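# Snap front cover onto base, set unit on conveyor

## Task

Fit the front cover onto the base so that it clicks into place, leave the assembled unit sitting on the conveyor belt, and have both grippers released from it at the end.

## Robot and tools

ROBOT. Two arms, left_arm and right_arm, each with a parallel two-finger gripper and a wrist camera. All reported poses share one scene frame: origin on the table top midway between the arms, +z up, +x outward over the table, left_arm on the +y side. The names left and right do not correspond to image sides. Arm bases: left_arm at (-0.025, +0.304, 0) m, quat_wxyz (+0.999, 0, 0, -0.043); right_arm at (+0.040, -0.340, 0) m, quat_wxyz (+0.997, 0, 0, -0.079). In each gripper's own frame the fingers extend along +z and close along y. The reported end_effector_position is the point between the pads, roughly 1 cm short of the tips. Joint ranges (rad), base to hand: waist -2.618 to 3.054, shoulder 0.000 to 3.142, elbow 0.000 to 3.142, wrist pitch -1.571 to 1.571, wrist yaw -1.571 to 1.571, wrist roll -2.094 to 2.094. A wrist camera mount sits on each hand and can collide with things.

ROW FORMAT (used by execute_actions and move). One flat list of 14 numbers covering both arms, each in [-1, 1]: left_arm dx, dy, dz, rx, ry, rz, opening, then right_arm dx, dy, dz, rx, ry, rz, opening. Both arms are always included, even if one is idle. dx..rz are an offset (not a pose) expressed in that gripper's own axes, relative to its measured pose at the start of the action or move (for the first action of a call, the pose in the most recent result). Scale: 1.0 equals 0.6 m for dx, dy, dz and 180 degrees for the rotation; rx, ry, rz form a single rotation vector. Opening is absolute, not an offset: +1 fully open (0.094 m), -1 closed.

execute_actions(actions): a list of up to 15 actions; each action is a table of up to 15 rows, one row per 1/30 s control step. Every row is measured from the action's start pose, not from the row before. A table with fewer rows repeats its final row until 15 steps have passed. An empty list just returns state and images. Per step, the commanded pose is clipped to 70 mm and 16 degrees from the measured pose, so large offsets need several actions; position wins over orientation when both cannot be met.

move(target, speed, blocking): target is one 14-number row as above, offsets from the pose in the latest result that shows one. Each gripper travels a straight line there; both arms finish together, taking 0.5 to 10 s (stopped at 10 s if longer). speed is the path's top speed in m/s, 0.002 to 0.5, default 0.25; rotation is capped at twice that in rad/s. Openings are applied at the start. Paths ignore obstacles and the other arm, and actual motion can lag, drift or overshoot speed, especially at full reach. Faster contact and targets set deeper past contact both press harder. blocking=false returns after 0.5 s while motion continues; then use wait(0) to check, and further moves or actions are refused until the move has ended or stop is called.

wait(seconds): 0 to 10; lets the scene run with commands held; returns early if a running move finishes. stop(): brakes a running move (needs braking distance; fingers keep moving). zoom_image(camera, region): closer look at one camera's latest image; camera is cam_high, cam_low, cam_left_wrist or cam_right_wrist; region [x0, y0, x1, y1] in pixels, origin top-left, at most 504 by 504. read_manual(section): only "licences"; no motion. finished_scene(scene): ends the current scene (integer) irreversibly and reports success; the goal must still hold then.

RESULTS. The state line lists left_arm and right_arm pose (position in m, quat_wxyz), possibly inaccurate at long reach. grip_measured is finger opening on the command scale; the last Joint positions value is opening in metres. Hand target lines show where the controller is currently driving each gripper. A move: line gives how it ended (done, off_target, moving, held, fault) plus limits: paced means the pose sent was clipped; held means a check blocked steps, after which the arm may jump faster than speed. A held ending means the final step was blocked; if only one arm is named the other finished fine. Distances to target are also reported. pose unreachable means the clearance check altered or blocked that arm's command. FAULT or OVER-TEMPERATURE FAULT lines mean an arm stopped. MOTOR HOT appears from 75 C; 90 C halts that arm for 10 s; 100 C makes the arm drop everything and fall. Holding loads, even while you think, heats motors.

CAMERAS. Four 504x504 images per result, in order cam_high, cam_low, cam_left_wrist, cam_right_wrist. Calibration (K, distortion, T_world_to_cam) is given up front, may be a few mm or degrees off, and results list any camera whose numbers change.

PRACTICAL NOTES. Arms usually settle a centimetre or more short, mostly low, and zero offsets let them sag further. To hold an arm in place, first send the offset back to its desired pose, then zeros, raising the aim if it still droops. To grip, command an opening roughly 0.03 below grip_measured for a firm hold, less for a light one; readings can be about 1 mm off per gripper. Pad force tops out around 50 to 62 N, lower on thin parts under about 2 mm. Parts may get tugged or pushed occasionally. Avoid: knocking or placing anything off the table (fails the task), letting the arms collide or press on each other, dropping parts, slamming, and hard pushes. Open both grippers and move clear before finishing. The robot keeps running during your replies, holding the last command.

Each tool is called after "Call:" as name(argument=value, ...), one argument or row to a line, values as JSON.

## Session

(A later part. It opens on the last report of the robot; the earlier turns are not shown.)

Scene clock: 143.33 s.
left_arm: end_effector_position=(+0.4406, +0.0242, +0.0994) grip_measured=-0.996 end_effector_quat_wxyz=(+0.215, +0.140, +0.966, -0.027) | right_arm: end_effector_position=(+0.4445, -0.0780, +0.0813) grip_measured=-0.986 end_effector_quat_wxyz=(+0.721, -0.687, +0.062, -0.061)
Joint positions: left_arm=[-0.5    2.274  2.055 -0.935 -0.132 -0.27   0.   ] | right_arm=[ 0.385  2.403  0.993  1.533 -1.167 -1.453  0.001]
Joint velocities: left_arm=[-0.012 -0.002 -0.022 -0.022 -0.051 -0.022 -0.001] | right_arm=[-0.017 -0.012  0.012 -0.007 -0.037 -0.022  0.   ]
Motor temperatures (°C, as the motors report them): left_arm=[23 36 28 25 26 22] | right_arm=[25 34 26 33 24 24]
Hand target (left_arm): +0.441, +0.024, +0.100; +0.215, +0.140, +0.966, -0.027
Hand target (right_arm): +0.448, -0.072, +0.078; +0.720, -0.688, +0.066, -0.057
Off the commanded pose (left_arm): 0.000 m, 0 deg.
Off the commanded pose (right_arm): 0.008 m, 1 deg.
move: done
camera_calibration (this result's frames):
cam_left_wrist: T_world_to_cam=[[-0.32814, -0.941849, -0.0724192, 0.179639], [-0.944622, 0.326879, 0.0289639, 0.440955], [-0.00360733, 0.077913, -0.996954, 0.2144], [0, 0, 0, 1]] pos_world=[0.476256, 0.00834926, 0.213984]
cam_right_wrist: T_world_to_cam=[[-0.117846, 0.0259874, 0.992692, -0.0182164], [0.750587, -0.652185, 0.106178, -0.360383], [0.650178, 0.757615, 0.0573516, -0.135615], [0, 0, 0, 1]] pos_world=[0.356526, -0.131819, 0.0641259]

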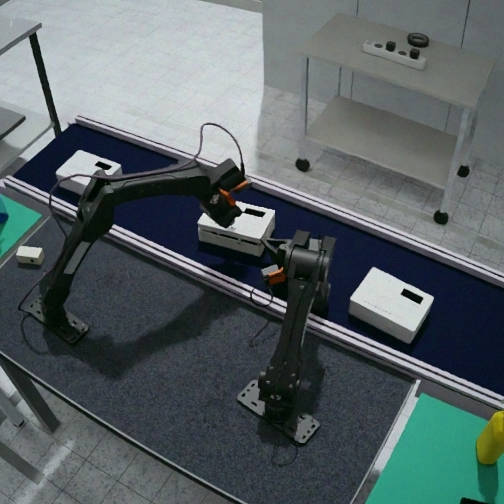

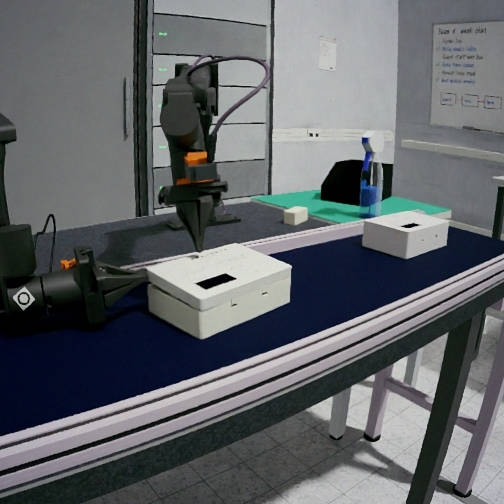

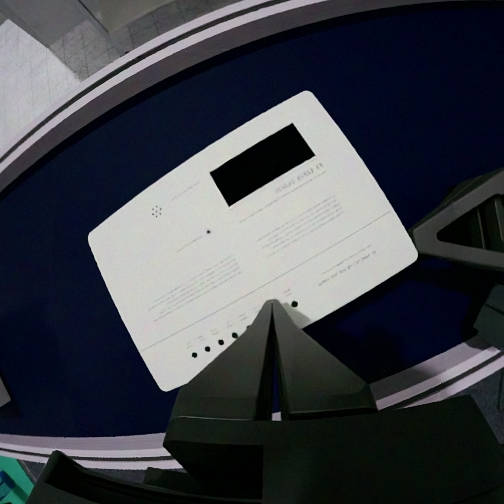

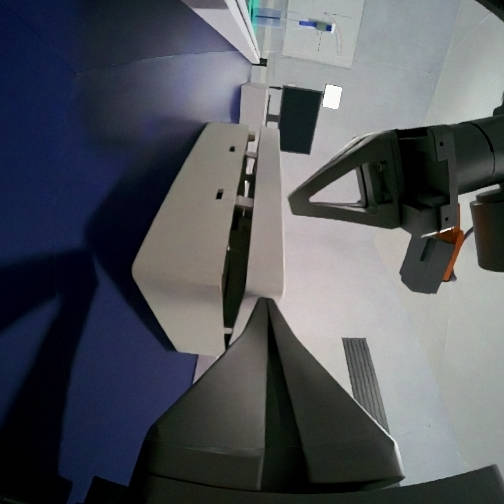

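Call:
move(
  target=[0,0,0,0,0,0,-1, 0,0,0.02,0,0,0,-1],
  speed=0.03,
)

Call:
zoom_image(
  camera="cam_low",
  region=[80, 235, 300, 345],
)

Call:
zoom_image(
  camera="cam_right_wrist",
  region=[130, 110, 310, 290],
)

Scene clock: 144.17 s.
left_arm: end_effector_position=(+0.4406, +0.0242, +0.0994) grip_measured=-0.996 end_effector_quat_wxyz=(+0.215, +0.140, +0.966, -0.027) | right_arm: end_effector_position=(+0.4434, -0.0730, +0.0815) grip_measured=-0.986 end_effector_quat_wxyz=(+0.722, -0.687, +0.060, -0.063)
Joint positions: left_arm=[-0.5    2.274  2.055 -0.935 -0.132 -0.27   0.   ] | right_arm=[ 0.398  2.403  0.993  1.532 -1.154 -1.458  0.001]
Joint velocities: left_arm=[-0.007  0.017 -0.007  0.037 -0.037  0.007 -0.002] | right_arm=[-0.022  0.002  0.007 -0.037  0.022 -0.007  0.   ]
Motor temperatures (°C, as the motors report them): left_arm=[23 36 28 25 26 22] | right_arm=[25 34 26 33 24 24]
Hand target (left_arm): +0.441, +0.024, +0.099; +0.215, +0.140, +0.966, -0.027
Hand target (right_arm): +0.446, -0.066, +0.082; +0.722, -0.687, +0.062, -0.061
Off the commanded pose (left_arm): 0.000 m, 0 deg.
Off the commanded pose (right_arm): 0.008 m, 0 deg.
move: done
camera_calibration (this result's frames):
cam_left_wrist: T_world_to_cam=[[-0.32814, -0.941849, -0.0724192, 0.179639], [-0.944622, 0.326879, 0.0289639, 0.440955], [-0.00360733, 0.077913, -0.996954, 0.2144], [0, 0, 0, 1]] pos_world=[0.476256, 0.00834926, 0.213984]
cam_right_wrist: T_world_to_cam=[[-0.121945, 0.0255227, 0.992209, -0.0168229], [0.750038, -0.652357, 0.108962, -0.356256], [0.650056, 0.757482, 0.0604084, -0.138819], [0, 0, 0, 1]] pos_world=[0.355394, -0.126824, 0.0638961]

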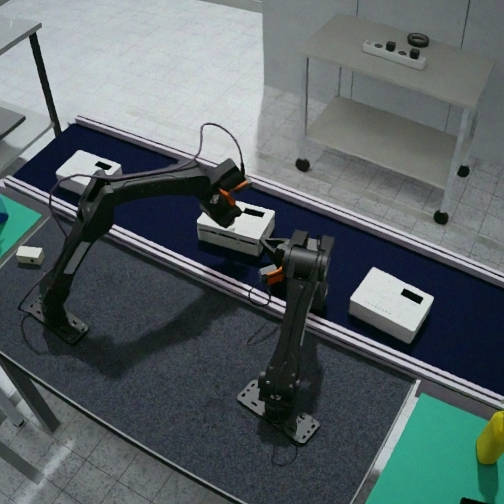

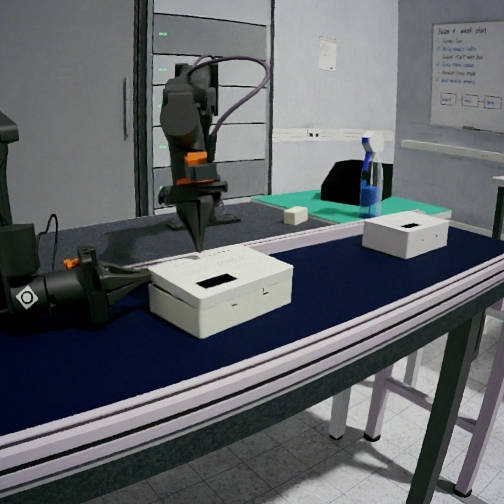

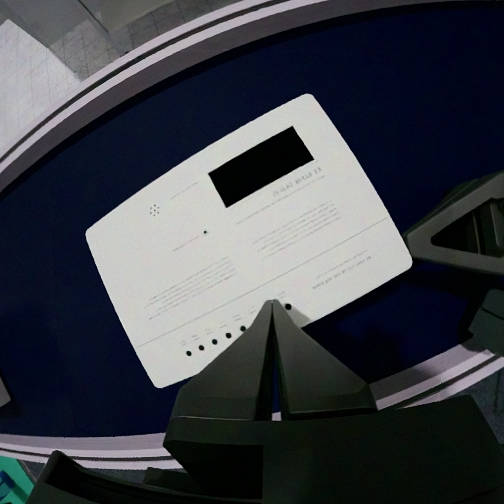

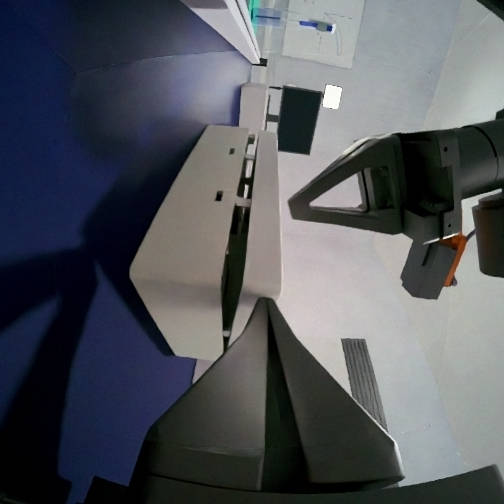

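Region (80, 235, 300, 345) of cam_low's 504x504 image, scaled by 2.291, with more detail than that image has.

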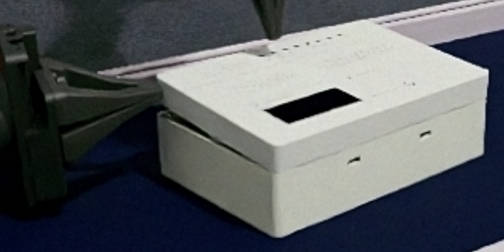

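Region (130, 110, 310, 290) of cam_right_wrist's 504x504 image, scaled by 2.800, with more detail than that image has.

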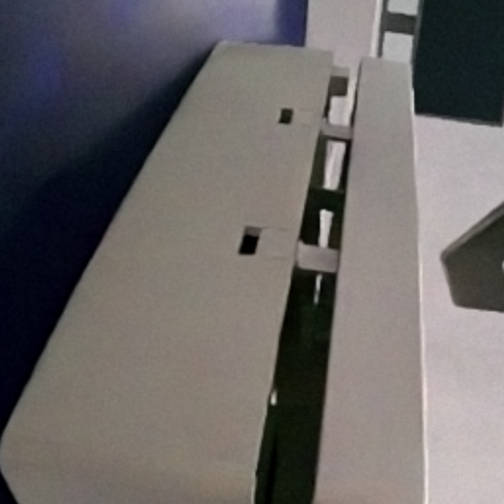

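Call:
move(
  target=[0,0,0.04,0,0,0,-1, 0,0,-0.03,0,0,0,-1],
  speed=0.04,
)

Call:
zoom_image(
  camera="cam_low",
  region=[80, 235, 300, 345],
)

Call:
zoom_image(
  camera="cam_right_wrist",
  region=[130, 110, 310, 290],
)

Scene clock: 145.23 s.
left_arm: end_effector_position=(+0.4487, +0.0189, +0.0892) grip_measured=-0.996 end_effector_quat_wxyz=(+0.222, +0.139, +0.965, -0.031) | right_arm: end_effector_position=(+0.4457, -0.0854, +0.0850) grip_measured=-0.986 end_effector_quat_wxyz=(+0.723, -0.685, +0.050, -0.074)
Joint positions: left_arm=[-0.5    2.303  2.055 -0.889 -0.132 -0.27   0.   ] | right_arm=[ 0.365  2.403  0.993  1.563 -1.186 -1.458  0.001]
Joint velocities: left_arm=[-0.002  0.002 -0.012 -0.022  0.007 -0.007 -0.   ] | right_arm=[ 0.007 -0.007  0.002  0.051 -0.037  0.007  0.001]
Motor temperatures (°C, as the motors report them): left_arm=[23 36 28 26 26 22] | right_arm=[25 34 26 33 24 24]
Hand target (left_arm): +0.450, +0.022, +0.078; +0.214, +0.140, +0.966, -0.027
Hand target (right_arm): +0.441, -0.091, +0.081; +0.721, -0.687, +0.060, -0.063
Off the commanded pose (left_arm): 0.012 m, 1 deg.
Off the commanded pose (right_arm): 0.009 m, 2 deg.
joint sent to its limit (right arm) — the command would take joint 4 (wrist pitch) past its upper limit, so that joint was sent only as far as its limit.
move: off_target (left_arm)
camera_calibration (this result's frames):
cam_left_wrist: T_world_to_cam=[[-0.327091, -0.942544, -0.067984, 0.175654], [-0.944925, 0.32708, 0.0116048, 0.452321], [0.0112982, 0.0680356, -0.997619, 0.198241], [0, 0, 0, 1]] pos_world=[0.482624, 0.00412915, 0.204462]
cam_right_wrist: T_world_to_cam=[[-0.15274, 0.0233075, 0.987992, -0.00579618], [0.745849, -0.653164, 0.130714, -0.366523], [0.648367, 0.756857, 0.0823805, -0.132362], [0, 0, 0, 1]] pos_world=[0.358305, -0.139086, 0.0645404]

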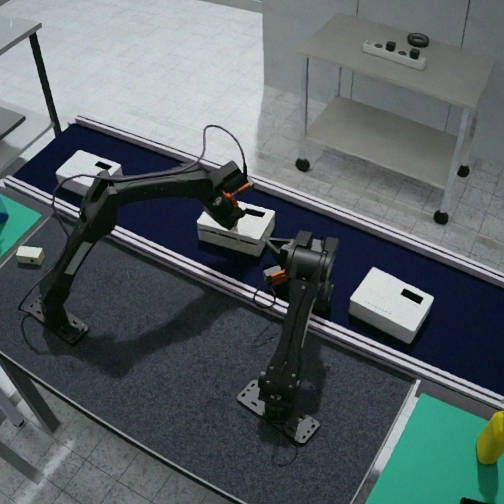

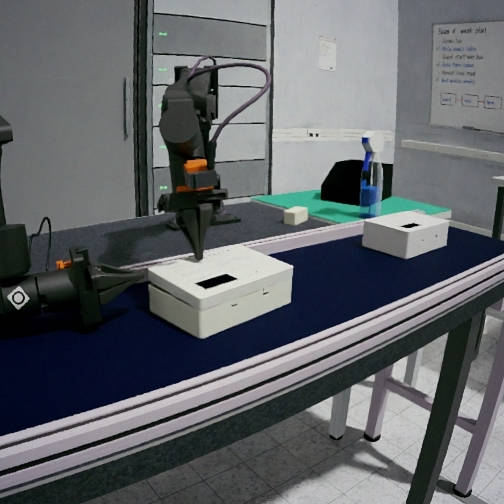

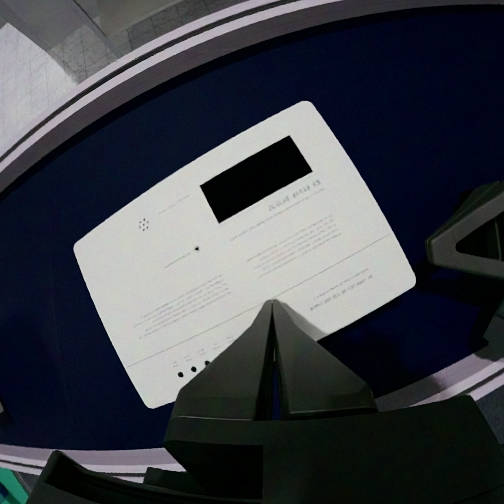

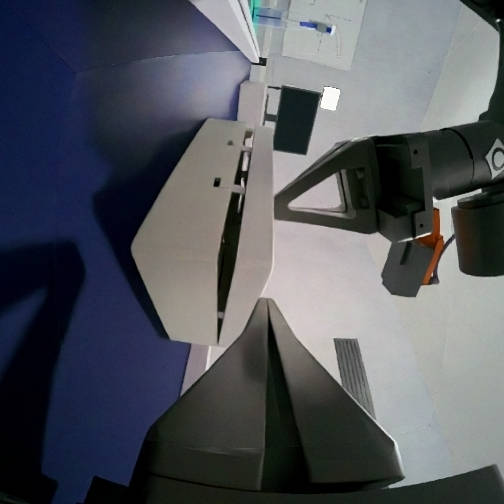

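Region (80, 235, 300, 345) of cam_low's 504x504 image, scaled by 2.291, with more detail than that image has.

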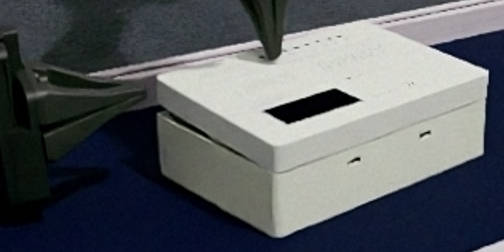

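Region (130, 110, 310, 290) of cam_right_wrist's 504x504 image, scaled by 2.800, with more detail than that image has.

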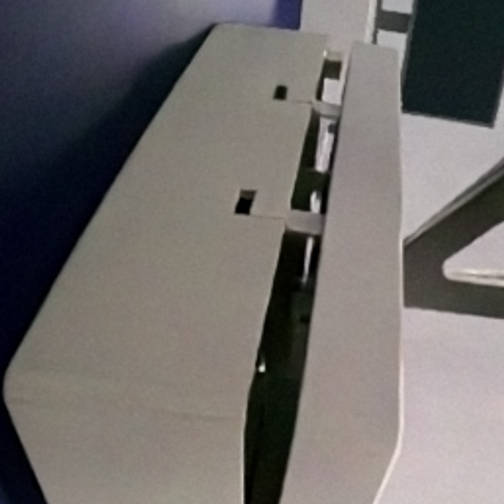

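Press harder.

Call:
move(
  target=[0,0,0.045,0,0,0,-1, 0,0,0,0,0,0,-1],
  speed=0.03,
)

Call:
zoom_image(
  camera="cam_low",
  region=[80, 235, 300, 345],
)

Call:
zoom_image(
  camera="cam_right_wrist",
  region=[130, 110, 310, 290],
)

Scene clock: 146.57 s.
left_arm: end_effector_position=(+0.4610, +0.0107, +0.0877) grip_measured=-0.996 end_effector_quat_wxyz=(+0.245, +0.136, +0.959, -0.042) | right_arm: end_effector_position=(+0.4455, -0.0853, +0.0850) grip_measured=-0.986 end_effector_quat_wxyz=(+0.723, -0.685, +0.049, -0.074)
Joint positions: left_arm=[-0.5    2.319  2.055 -0.82  -0.132 -0.27   0.   ] | right_arm=[ 0.365  2.403  0.993  1.564 -1.188 -1.458  0.001]
Joint velocities: left_arm=[ 0.002 -0.002  0.002 -0.037  0.022  0.051  0.   ] | right_arm=[-0.017  0.007  0.007  0.066  0.007  0.007  0.   ]
Motor temperatures (°C, as the motors report them): left_arm=[23 36 28 26 26 22] | right_arm=[25 34 26 33 24 24]
Hand target (left_arm): +0.459, +0.016, +0.065; +0.223, +0.139, +0.964, -0.031
Hand target (right_arm): +0.446, -0.085, +0.085; +0.723, -0.685, +0.049, -0.074
Off the commanded pose (left_arm): 0.023 m, 3 deg.
Off the commanded pose (right_arm): 0.000 m, 0 deg.
move: off_target (left_arm)
camera_calibration (this result's frames):
cam_left_wrist: T_world_to_cam=[[-0.324413, -0.944319, -0.0549364, 0.169528], [-0.944329, 0.326685, -0.0389962, 0.470814], [0.0547717, 0.0392271, -0.997728, 0.17745], [0, 0, 0, 1]] pos_world=[0.489881, -0.000679873, 0.20472]
cam_right_wrist: T_world_to_cam=[[-0.153539, 0.0231489, 0.987871, -0.00555047], [0.746484, -0.652318, 0.131308, -0.366613], [0.647446, 0.757591, 0.0828764, -0.131823], [0, 0, 0, 1]] pos_world=[0.358167, -0.139152, 0.0645474]

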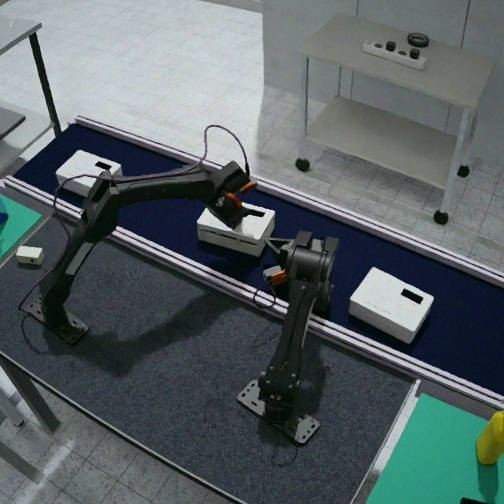

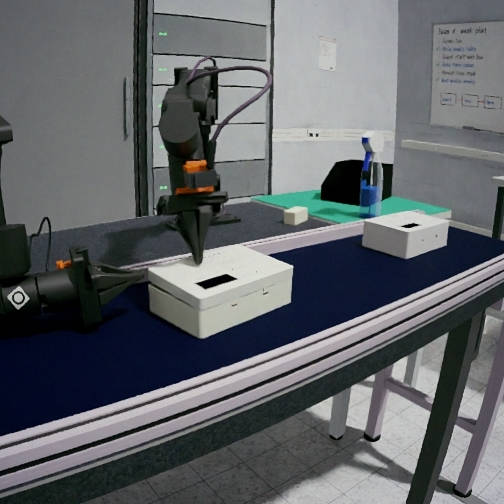

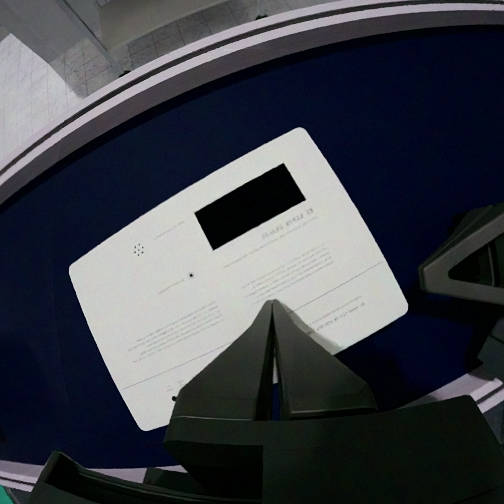

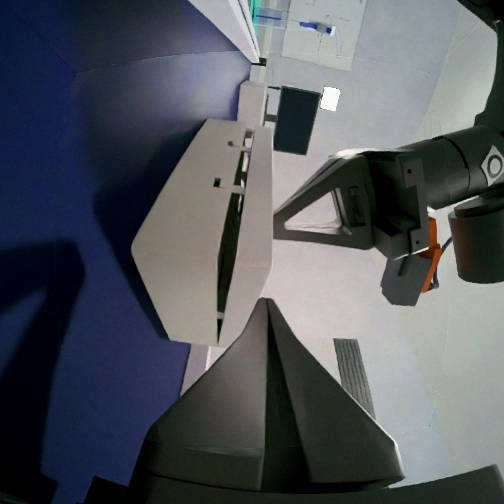

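Region (80, 235, 300, 345) of cam_low's 504x504 image, scaled by 2.291, with more detail than that image has.

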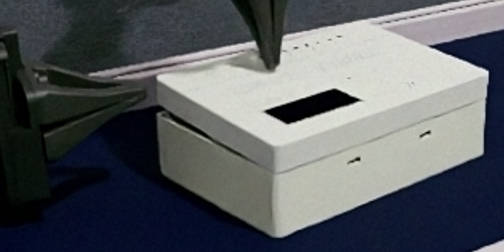

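Region (130, 110, 310, 290) of cam_right_wrist's 504x504 image, scaled by 2.800, with more detail than that image has.

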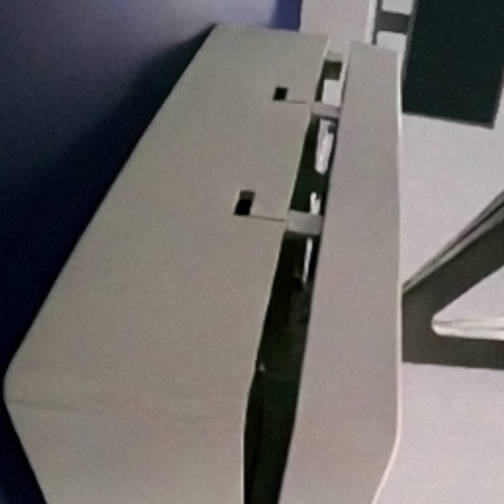

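Call:
move(
  target=[-0.028,0,-0.06,0,0,0,-1, 0,0,0,0,0,0,-1],
  speed=0.1,
)

Call:
move(
  target=[0.06,0.18,-0.03,0,0.15,0,-1, 0,0,0,0,0,0,-1],
  speed=0.12,
)

Scene clock: 148.27 s.
left_arm: end_effector_position=(+0.4589, +0.0121, +0.1206) grip_measured=-0.996 end_effector_quat_wxyz=(+0.243, +0.137, +0.959, -0.041) | right_arm: end_effector_position=(+0.4455, -0.0853, +0.0850) grip_measured=-0.986 end_effector_quat_wxyz=(+0.723, -0.685, +0.049, -0.074)
Joint positions: left_arm=[-0.5    2.32   2.19  -0.959 -0.132 -0.27   0.   ] | right_arm=[ 0.365  2.403  0.993  1.564 -1.188 -1.458  0.001]
Joint velocities: left_arm=[-0.002 -0.022  0.002 -0.022  0.037  0.007 -0.001] | right_arm=[-0.022 -0.002 -0.012 -0.007 -0.066 -0.007  0.   ]
Motor temperatures (°C, as the motors report them): left_arm=[23 36 28 26 26 22] | right_arm=[25 34 26 33 24 24]
Hand target (left_arm): +0.459, +0.011, +0.127; +0.245, +0.136, +0.959, -0.042
Hand target (right_arm): +0.445, -0.085, +0.085; +0.723, -0.685, +0.049, -0.074
Off the commanded pose (left_arm): 0.007 m, 0 deg.
Off the commanded pose (right_arm): 0.000 m, 0 deg.
move: done
camera_calibration (this result's frames):
cam_left_wrist: T_world_to_cam=[[-0.32466, -0.944155, -0.0562772, 0.172227], [-0.944491, 0.326792, -0.0338278, 0.469162], [0.0503296, 0.0421707, -0.997842, 0.212323], [0, 0, 0, 1]] pos_world=[0.488348, 0.000336443, 0.237428]
cam_right_wrist: T_world_to_cam=[[-0.153539, 0.0231489, 0.987871, -0.00555047], [0.746484, -0.652318, 0.131308, -0.366613], [0.647446, 0.757591, 0.0828764, -0.131823], [0, 0, 0, 1]] pos_world=[0.358167, -0.139152, 0.0645474]

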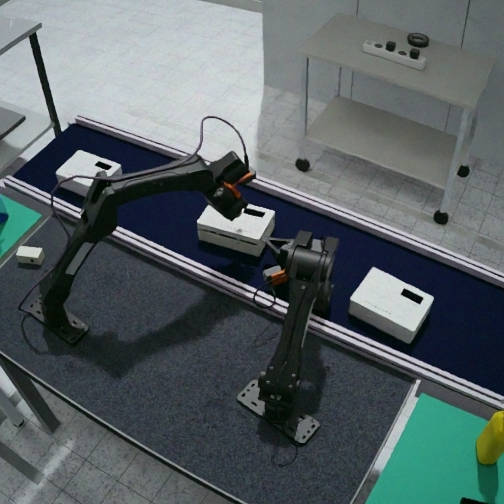

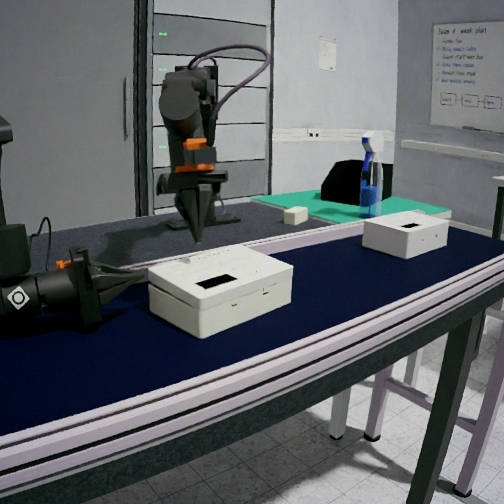

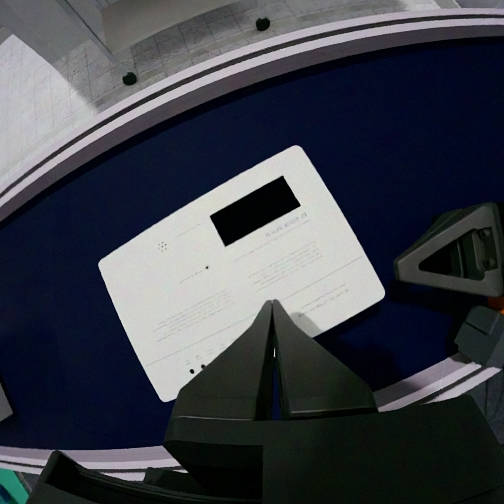

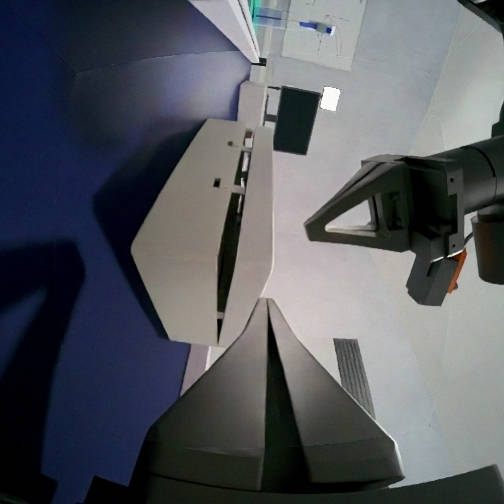

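Scene clock: 150.77 s.
left_arm: end_effector_position=(+0.4551, +0.1253, +0.1123) grip_measured=-0.996 end_effector_quat_wxyz=(+0.077, +0.138, +0.987, -0.016) | right_arm: end_effector_position=(+0.4455, -0.0853, +0.0850) grip_measured=-0.986 end_effector_quat_wxyz=(+0.723, -0.685, +0.049, -0.074)
Joint positions: left_arm=[-0.274  2.548  2.679 -1.545 -0.003 -0.081  0.   ] | right_arm=[ 0.365  2.403  0.993  1.564 -1.188 -1.458  0.001]
Joint velocities: left_arm=[-0.007 -0.007  0.007 -0.022 -0.051 -0.022 -0.   ] | right_arm=[-0.007  0.007 -0.012 -0.022  0.022  0.022 -0.001]
Motor temperatures (°C, as the motors report them): left_arm=[23 36 28 26 26 22] | right_arm=[25 34 26 33 24 24]
Hand target (left_arm): +0.451, +0.128, +0.119; +0.074, +0.139, +0.987, -0.020
Hand target (right_arm): +0.445, -0.085, +0.085; +0.723, -0.685, +0.049, -0.074
Off the commanded pose (left_arm): 0.007 m, 7 deg.
Off the commanded pose (right_arm): 0.000 m, 0 deg.
joint sent to its limit (left arm) — the command would take joint 4 (wrist pitch) past its lower limit, so that joint was sent only as far as its limit.
move: off_target (left_arm)
camera_calibration (this result's frames):
cam_left_wrist: T_world_to_cam=[[-0.336487, -0.940879, -0.0390232, 0.280454], [-0.901511, 0.309879, 0.30208, 0.373128], [-0.272129, 0.136826, -0.952483, 0.329269], [0, 0, 0, 1]] pos_world=[0.520352, 0.103197, 0.211853]
cam_right_wrist: T_world_to_cam=[[-0.153539, 0.0231489, 0.987871, -0.00555047], [0.746484, -0.652318, 0.131308, -0.366613], [0.647446, 0.757591, 0.0828764, -0.131823], [0, 0, 0, 1]] pos_world=[0.358167, -0.139152, 0.0645474]

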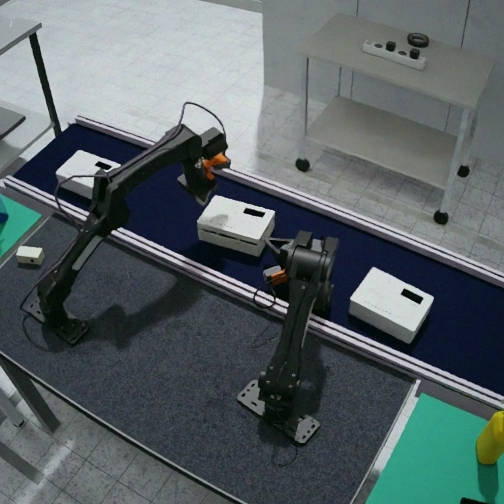

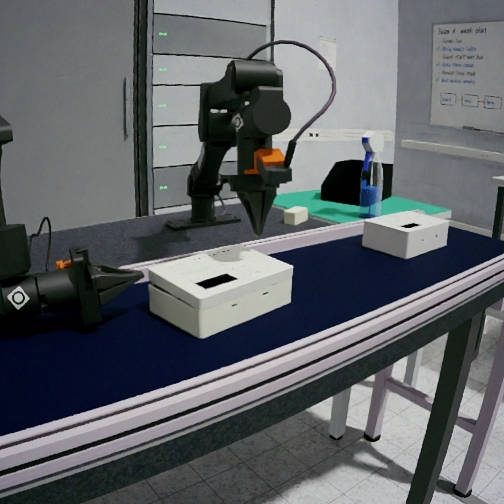

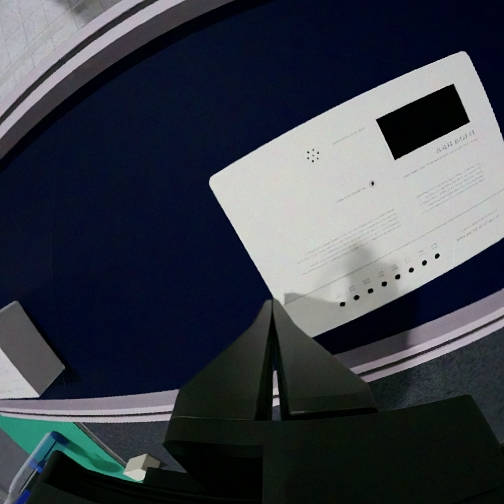

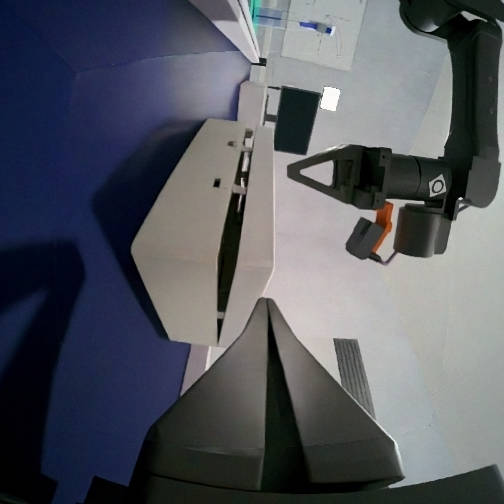

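Call:
move(
  target=[0,0.055,0,0,0,0,-1, 0,0,0,0,0,0,-1],
  speed=0.1,
)

Call:
move(
  target=[0,0,0.1,0,0,0,-1, 0,0,0,0,0,0,-1],
  speed=0.08,
)

Scene clock: 151.70 s.
left_arm: end_effector_position=(+0.4636, +0.1590, +0.1079) grip_measured=-0.996 end_effector_quat_wxyz=(+0.070, +0.133, +0.989, -0.010) | right_arm: end_effector_position=(+0.4455, -0.0853, +0.0850) grip_measured=-0.986 end_effector_quat_wxyz=(+0.723, -0.685, +0.049, -0.074)
Joint positions: left_arm=[-0.206  2.548  2.662 -1.545 -0.003 -0.023  0.   ] | right_arm=[ 0.365  2.403  0.993  1.564 -1.188 -1.458  0.001]
Joint velocities: left_arm=[-0.007 -0.002 -0.007  0.007 -0.022 -0.022  0.   ] | right_arm=[ 0.007  0.002 -0.022 -0.022 -0.037  0.007 -0.   ]
Motor temperatures (°C, as the motors report them): left_arm=[23 36 28 26 26 22] | right_arm=[25 34 26 34 24 24]
Hand target (left_arm): +0.465, +0.157, +0.113; +0.077, +0.138, +0.987, -0.015
Hand target (right_arm): +0.445, -0.085, +0.085; +0.723, -0.685, +0.049, -0.074
Off the commanded pose (left_arm): 0.005 m, 1 deg.
Off the commanded pose (right_arm): 0.000 m, 0 deg.
move: done
camera_calibration (this result's frames):
cam_left_wrist: T_world_to_cam=[[-0.327153, -0.943801, -0.0470079, 0.311842], [-0.900643, 0.296363, 0.317823, 0.371773], [-0.28603, 0.146314, -0.946984, 0.327066], [0, 0, 0, 1]] pos_world=[0.530406, 0.136282, 0.206227]
cam_right_wrist: T_world_to_cam=[[-0.153539, 0.0231489, 0.987871, -0.00555047], [0.746484, -0.652318, 0.131308, -0.366613], [0.647446, 0.757591, 0.0828764, -0.131823], [0, 0, 0, 1]] pos_world=[0.358167, -0.139152, 0.0645474]

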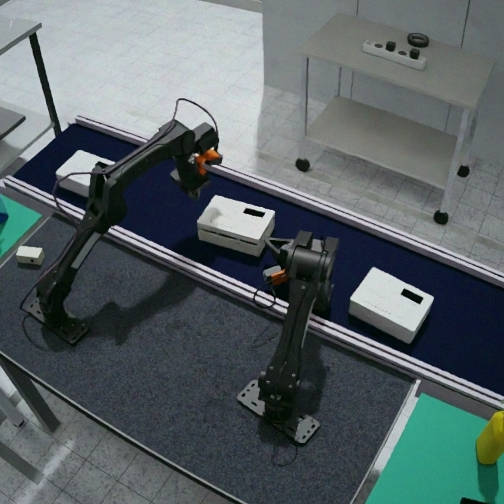

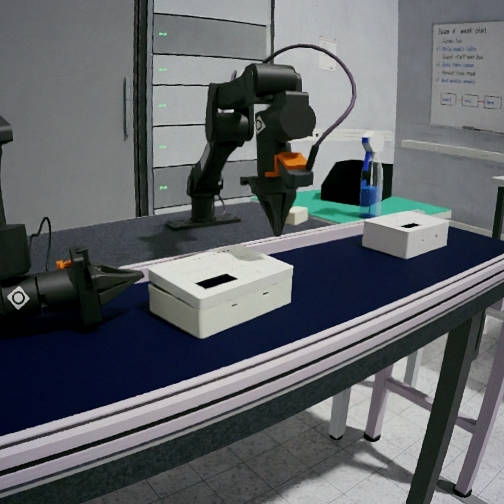

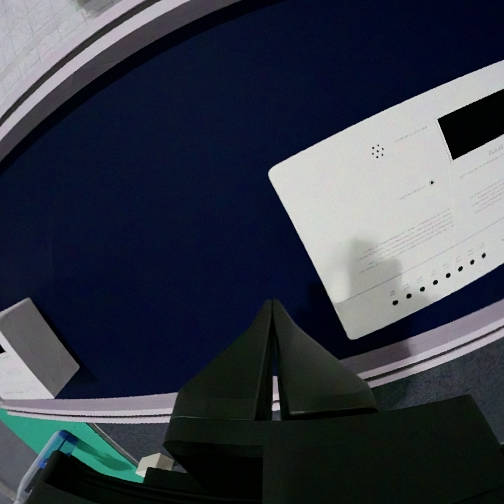

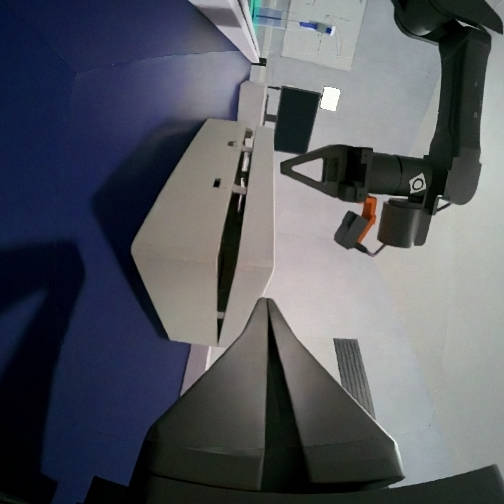

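Scene clock: 153.03 s.
left_arm: end_effector_position=(+0.4668, +0.1580, +0.0386) grip_measured=-0.996 end_effector_quat_wxyz=(+0.053, +0.133, +0.990, -0.007) | right_arm: end_effector_position=(+0.4455, -0.0853, +0.0850) grip_measured=-0.986 end_effector_quat_wxyz=(+0.723, -0.685, +0.049, -0.074)
Joint positions: left_arm=[-0.206  2.524  2.341 -1.281 -0.003 -0.023  0.   ] | right_arm=[ 0.365  2.403  0.993  1.564 -1.188 -1.458  0.001]
Joint velocities: left_arm=[-0.017 -0.012 -0.012  0.022  0.037  0.037  0.001] | right_arm=[ 0.002 -0.002 -0.007 -0.037 -0.037 -0.022 -0.001]
Motor temperatures (°C, as the motors report them): left_arm=[23 37 28 25 26 22] | right_arm=[25 34 26 34 24 24]
Hand target (left_arm): +0.471, +0.158, +0.048; +0.069, +0.133, +0.989, -0.010
Hand target (right_arm): +0.445, -0.085, +0.085; +0.723, -0.685, +0.049, -0.074
Off the commanded pose (left_arm): 0.011 m, 2 deg.
Off the commanded pose (right_arm): 0.000 m, 0 deg.
move: off_target (left_arm)
camera_calibration (this result's frames):
cam_left_wrist: T_world_to_cam=[[-0.328675, -0.943346, -0.0455082, 0.309308], [-0.889656, 0.293076, 0.35017, 0.391], [-0.316994, 0.155579, -0.93558, 0.275107], [0, 0, 0, 1]] pos_world=[0.536725, 0.134391, 0.134544]
cam_right_wrist: T_world_to_cam=[[-0.153539, 0.0231489, 0.987871, -0.00555047], [0.746484, -0.652318, 0.131308, -0.366613], [0.647446, 0.757591, 0.0828764, -0.131823], [0, 0, 0, 1]] pos_world=[0.358167, -0.139152, 0.0645474]

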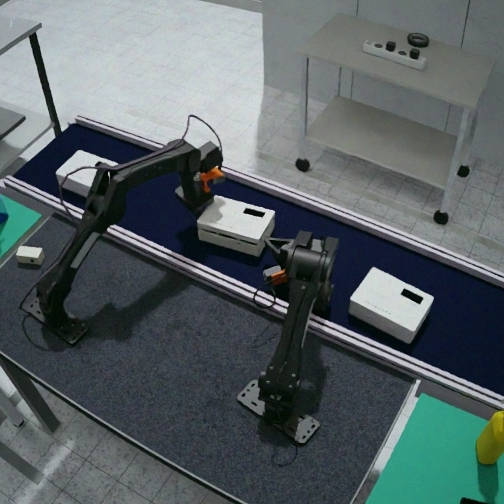

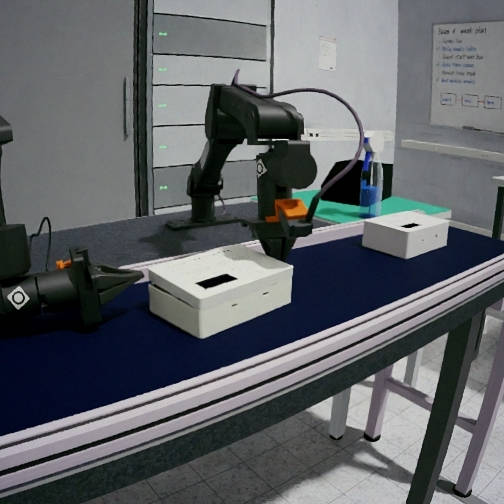

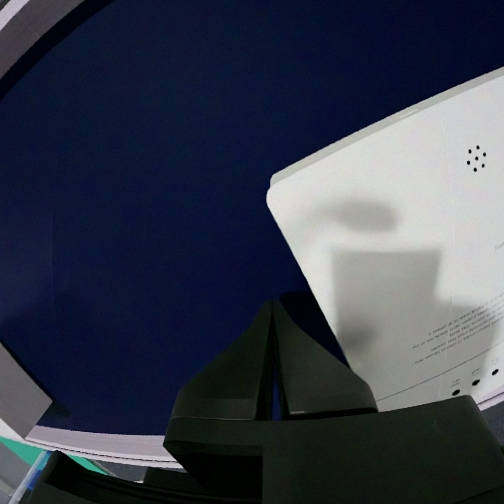

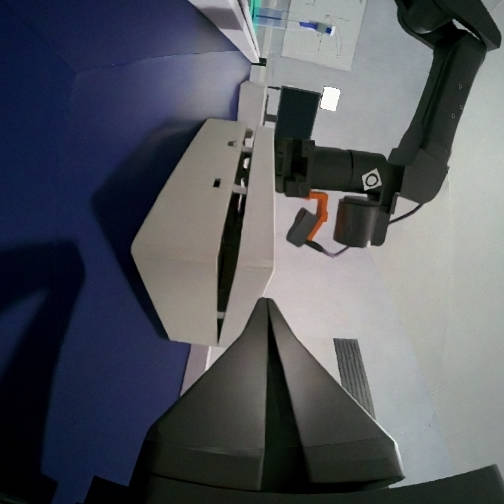

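Call:
move(
  target=[0,0,-0.015,0.16,0,0,-1, 0,0,0,0,0,0,-1],
  speed=0.1,
)

Scene clock: 156.10 s.
left_arm: end_effector_position=(+0.4650, +0.1586, +0.0450) grip_measured=-0.996 end_effector_quat_wxyz=(+0.018, +0.139, +0.960, -0.241) | right_arm: end_effector_position=(+0.4455, -0.0853, +0.0850) grip_measured=-0.986 end_effector_quat_wxyz=(+0.723, -0.685, +0.049, -0.074)
Joint positions: left_arm=[-0.04   2.604  2.438 -1.376  0.488  0.156  0.   ] | right_arm=[ 0.365  2.403  0.993  1.564 -1.188 -1.458  0.001]
Joint velocities: left_arm=[-0.007  0.022  0.002 -0.11   0.022 -0.022 -0.   ] | right_arm=[ 0.002 -0.007  0.007  0.007 -0.066  0.022 -0.   ]
Motor temperatures (°C, as the motors report them): left_arm=[23 37 28 25 26 22] | right_arm=[25 34 26 34 24 24]
Hand target (left_arm): +0.466, +0.159, +0.049; +0.019, +0.141, +0.957, -0.253
Hand target (right_arm): +0.445, -0.085, +0.085; +0.723, -0.685, +0.049, -0.074
Off the commanded pose (left_arm): 0.003 m, 1 deg.
Off the commanded pose (right_arm): 0.000 m, 0 deg.
move: done
camera_calibration (this result's frames):
cam_left_wrist: T_world_to_cam=[[-0.346188, -0.840855, 0.416073, 0.280707], [-0.829714, 0.481404, 0.282532, 0.332345], [-0.437868, -0.247413, -0.864326, 0.39738], [0, 0, 0, 1]] pos_world=[0.546929, 0.174359, 0.132773]
cam_right_wrist: T_world_to_cam=[[-0.153539, 0.0231489, 0.987871, -0.00555047], [0.746484, -0.652318, 0.131308, -0.366613], [0.647446, 0.757591, 0.0828764, -0.131823], [0, 0, 0, 1]] pos_world=[0.358167, -0.139152, 0.0645474]

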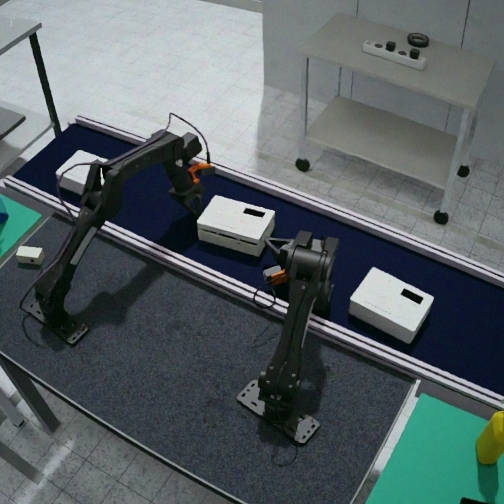

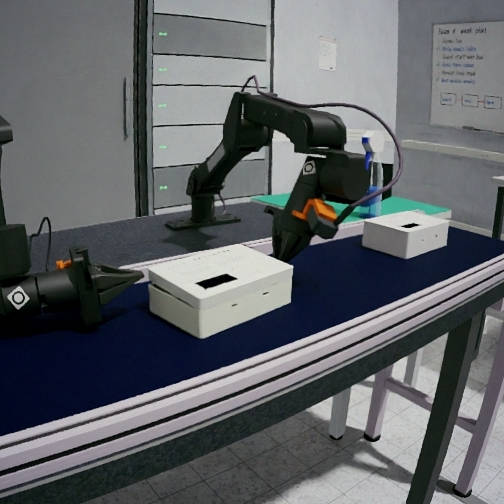

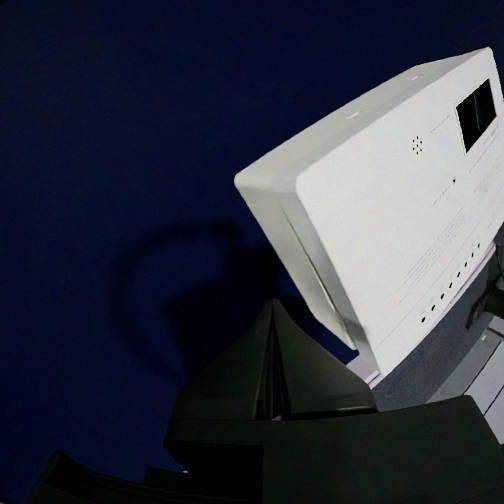

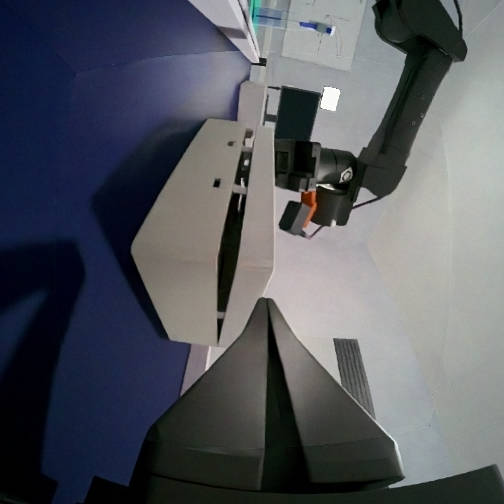

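Call:
execute_actions(
  actions=[],
)

Scene clock: 156.67 s.
left_arm: end_effector_position=(+0.4645, +0.1584, +0.0456) grip_measured=-0.996 end_effector_quat_wxyz=(+0.017, +0.140, +0.960, -0.242) | right_arm: end_effector_position=(+0.4455, -0.0853, +0.0850) grip_measured=-0.986 end_effector_quat_wxyz=(+0.723, -0.685, +0.049, -0.074)
Joint positions: left_arm=[-0.04   2.604  2.44  -1.38   0.49   0.157  0.   ] | right_arm=[ 0.365  2.403  0.993  1.564 -1.188 -1.458  0.001]
Joint velocities: left_arm=[-0.002  0.007  0.012 -0.007  0.022  0.037 -0.001] | right_arm=[-0.007  0.002 -0.007 -0.037  0.022 -0.066  0.   ]
Motor temperatures (°C, as the motors report them): left_arm=[23 37 28 25 26 22] | right_arm=[25 34 26 34 24 24]
Hand target (left_arm): +0.466, +0.159, +0.049; +0.019, +0.141, +0.957, -0.253
Hand target (right_arm): +0.445, -0.085, +0.085; +0.723, -0.685, +0.049, -0.074
Off the commanded pose (left_arm): 0.002 m, 1 deg.
Off the commanded pose (right_arm): 0.000 m, 0 deg.
camera_calibration (this result's frames):
cam_left_wrist: T_world_to_cam=[[-0.346605, -0.839517, 0.418421, 0.2799], [-0.828513, 0.483149, 0.283077, 0.330971], [-0.439808, -0.248551, -0.863013, 0.398554], [0, 0, 0, 1]] pos_world=[0.546516, 0.174134, 0.133151]
cam_right_wrist: T_world_to_cam=[[-0.153539, 0.0231489, 0.987871, -0.00555047], [0.746484, -0.652318, 0.131308, -0.366613], [0.647446, 0.757591, 0.0828764, -0.131823], [0, 0, 0, 1]] pos_world=[0.358167, -0.139152, 0.0645474]

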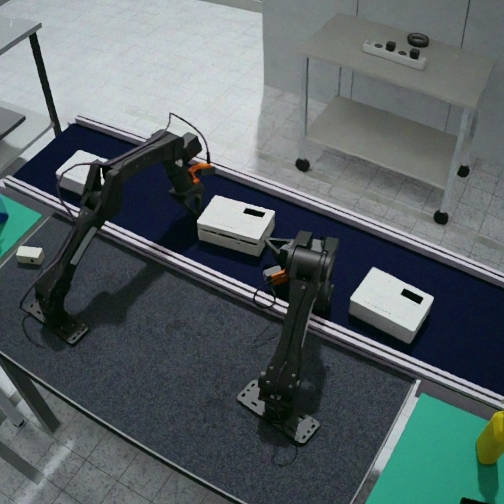

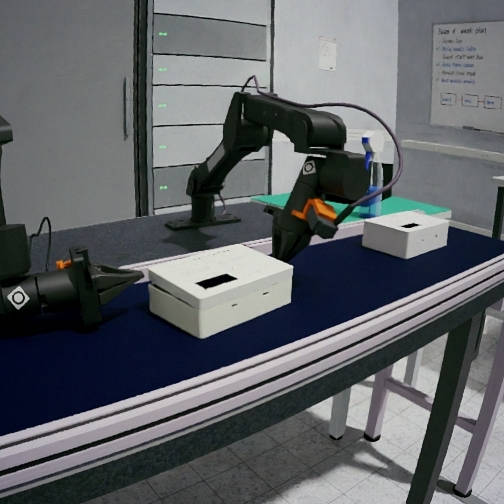

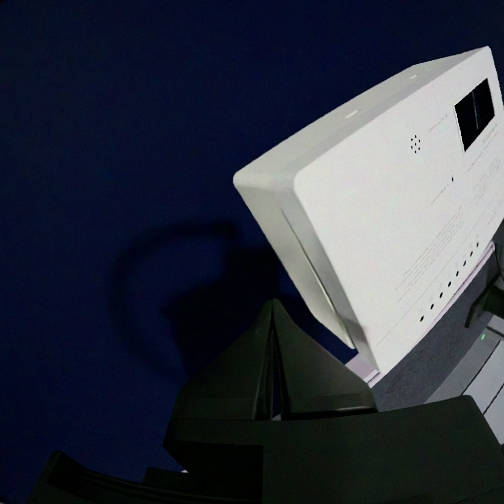

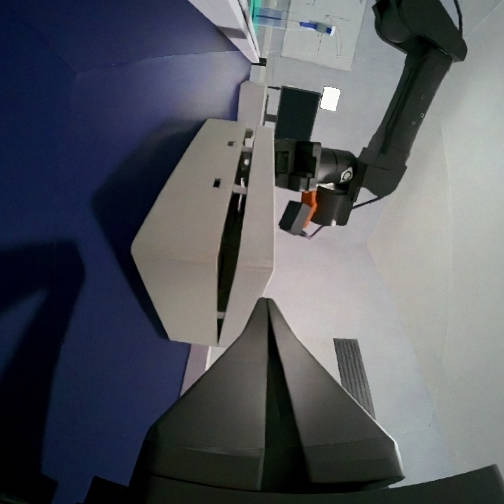

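Call:
move(
  target=[-0.015,-0.026,0.015,0,0,0,-1, 0,0,0,0,0,0,-1],
  speed=0.04,
)

Scene clock: 157.77 s.
left_arm: end_effector_position=(+0.4684, +0.1411, +0.0437) grip_measured=-0.996 end_effector_quat_wxyz=(+0.019, +0.139, +0.960, -0.243) | right_arm: end_effector_position=(+0.4455, -0.0853, +0.0850) grip_measured=-0.986 end_effector_quat_wxyz=(+0.723, -0.685, +0.049, -0.074)
Joint positions: left_arm=[-0.073  2.64   2.501 -1.383  0.49   0.119  0.   ] | right_arm=[ 0.365  2.403  0.993  1.564 -1.188 -1.458  0.001]
Joint velocities: left_arm=[-0.002 -0.007  0.027 -0.007  0.022  0.007 -0.001] | right_arm=[ 0.002 -0.002  0.007 -0.066 -0.066  0.022 -0.   ]
Motor temperatures (°C, as the motors report them): left_arm=[23 37 28 25 26 22] | right_arm=[25 34 26 34 24 24]
Hand target (left_arm): +0.468, +0.138, +0.045; +0.017, +0.140, +0.960, -0.243
Hand target (right_arm): +0.445, -0.085, +0.085; +0.723, -0.685, +0.049, -0.074
Off the commanded pose (left_arm): 0.003 m, 0 deg.
Off the commanded pose (right_arm): 0.000 m, 0 deg.
move: done
camera_calibration (this result's frames):
cam_left_wrist: T_world_to_cam=[[-0.34657, -0.83933, 0.418825, 0.267545], [-0.830103, 0.482356, 0.279753, 0.344125], [-0.436827, -0.250714, -0.863901, 0.39333], [0, 0, 0, 1]] pos_world=[0.5502, 0.157181, 0.131474]
cam_right_wrist: T_world_to_cam=[[-0.153539, 0.0231489, 0.987871, -0.00555047], [0.746484, -0.652318, 0.131308, -0.366613], [0.647446, 0.757591, 0.0828764, -0.131823], [0, 0, 0, 1]] pos_world=[0.358167, -0.139152, 0.0645474]

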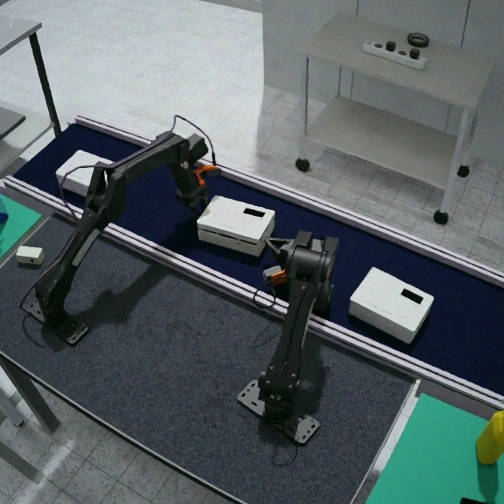

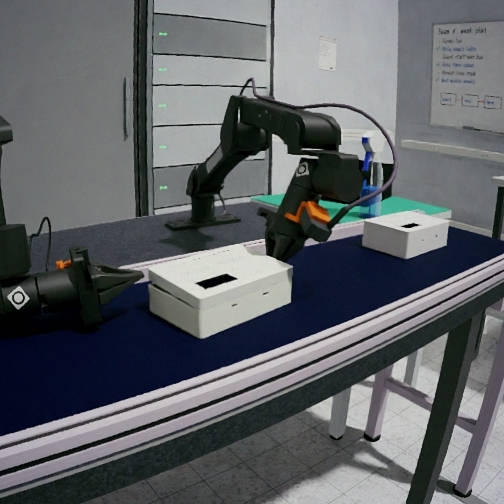

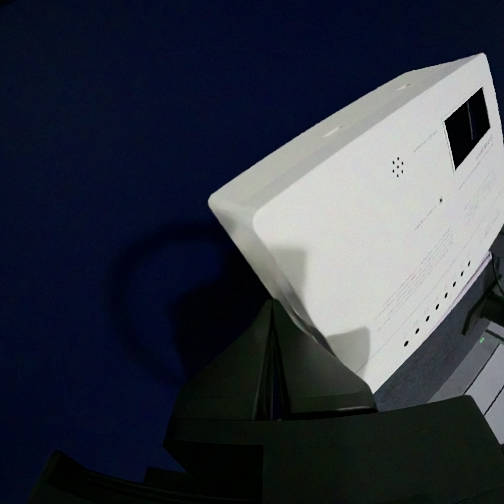

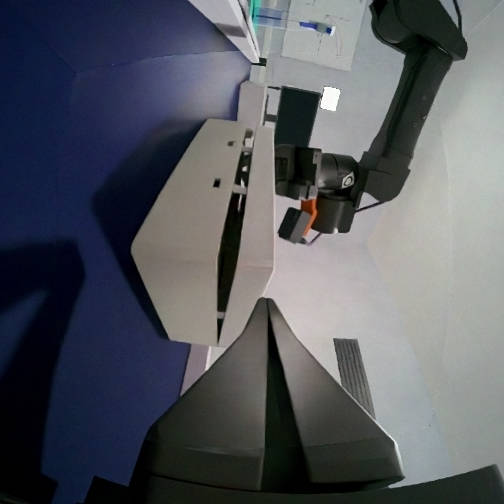

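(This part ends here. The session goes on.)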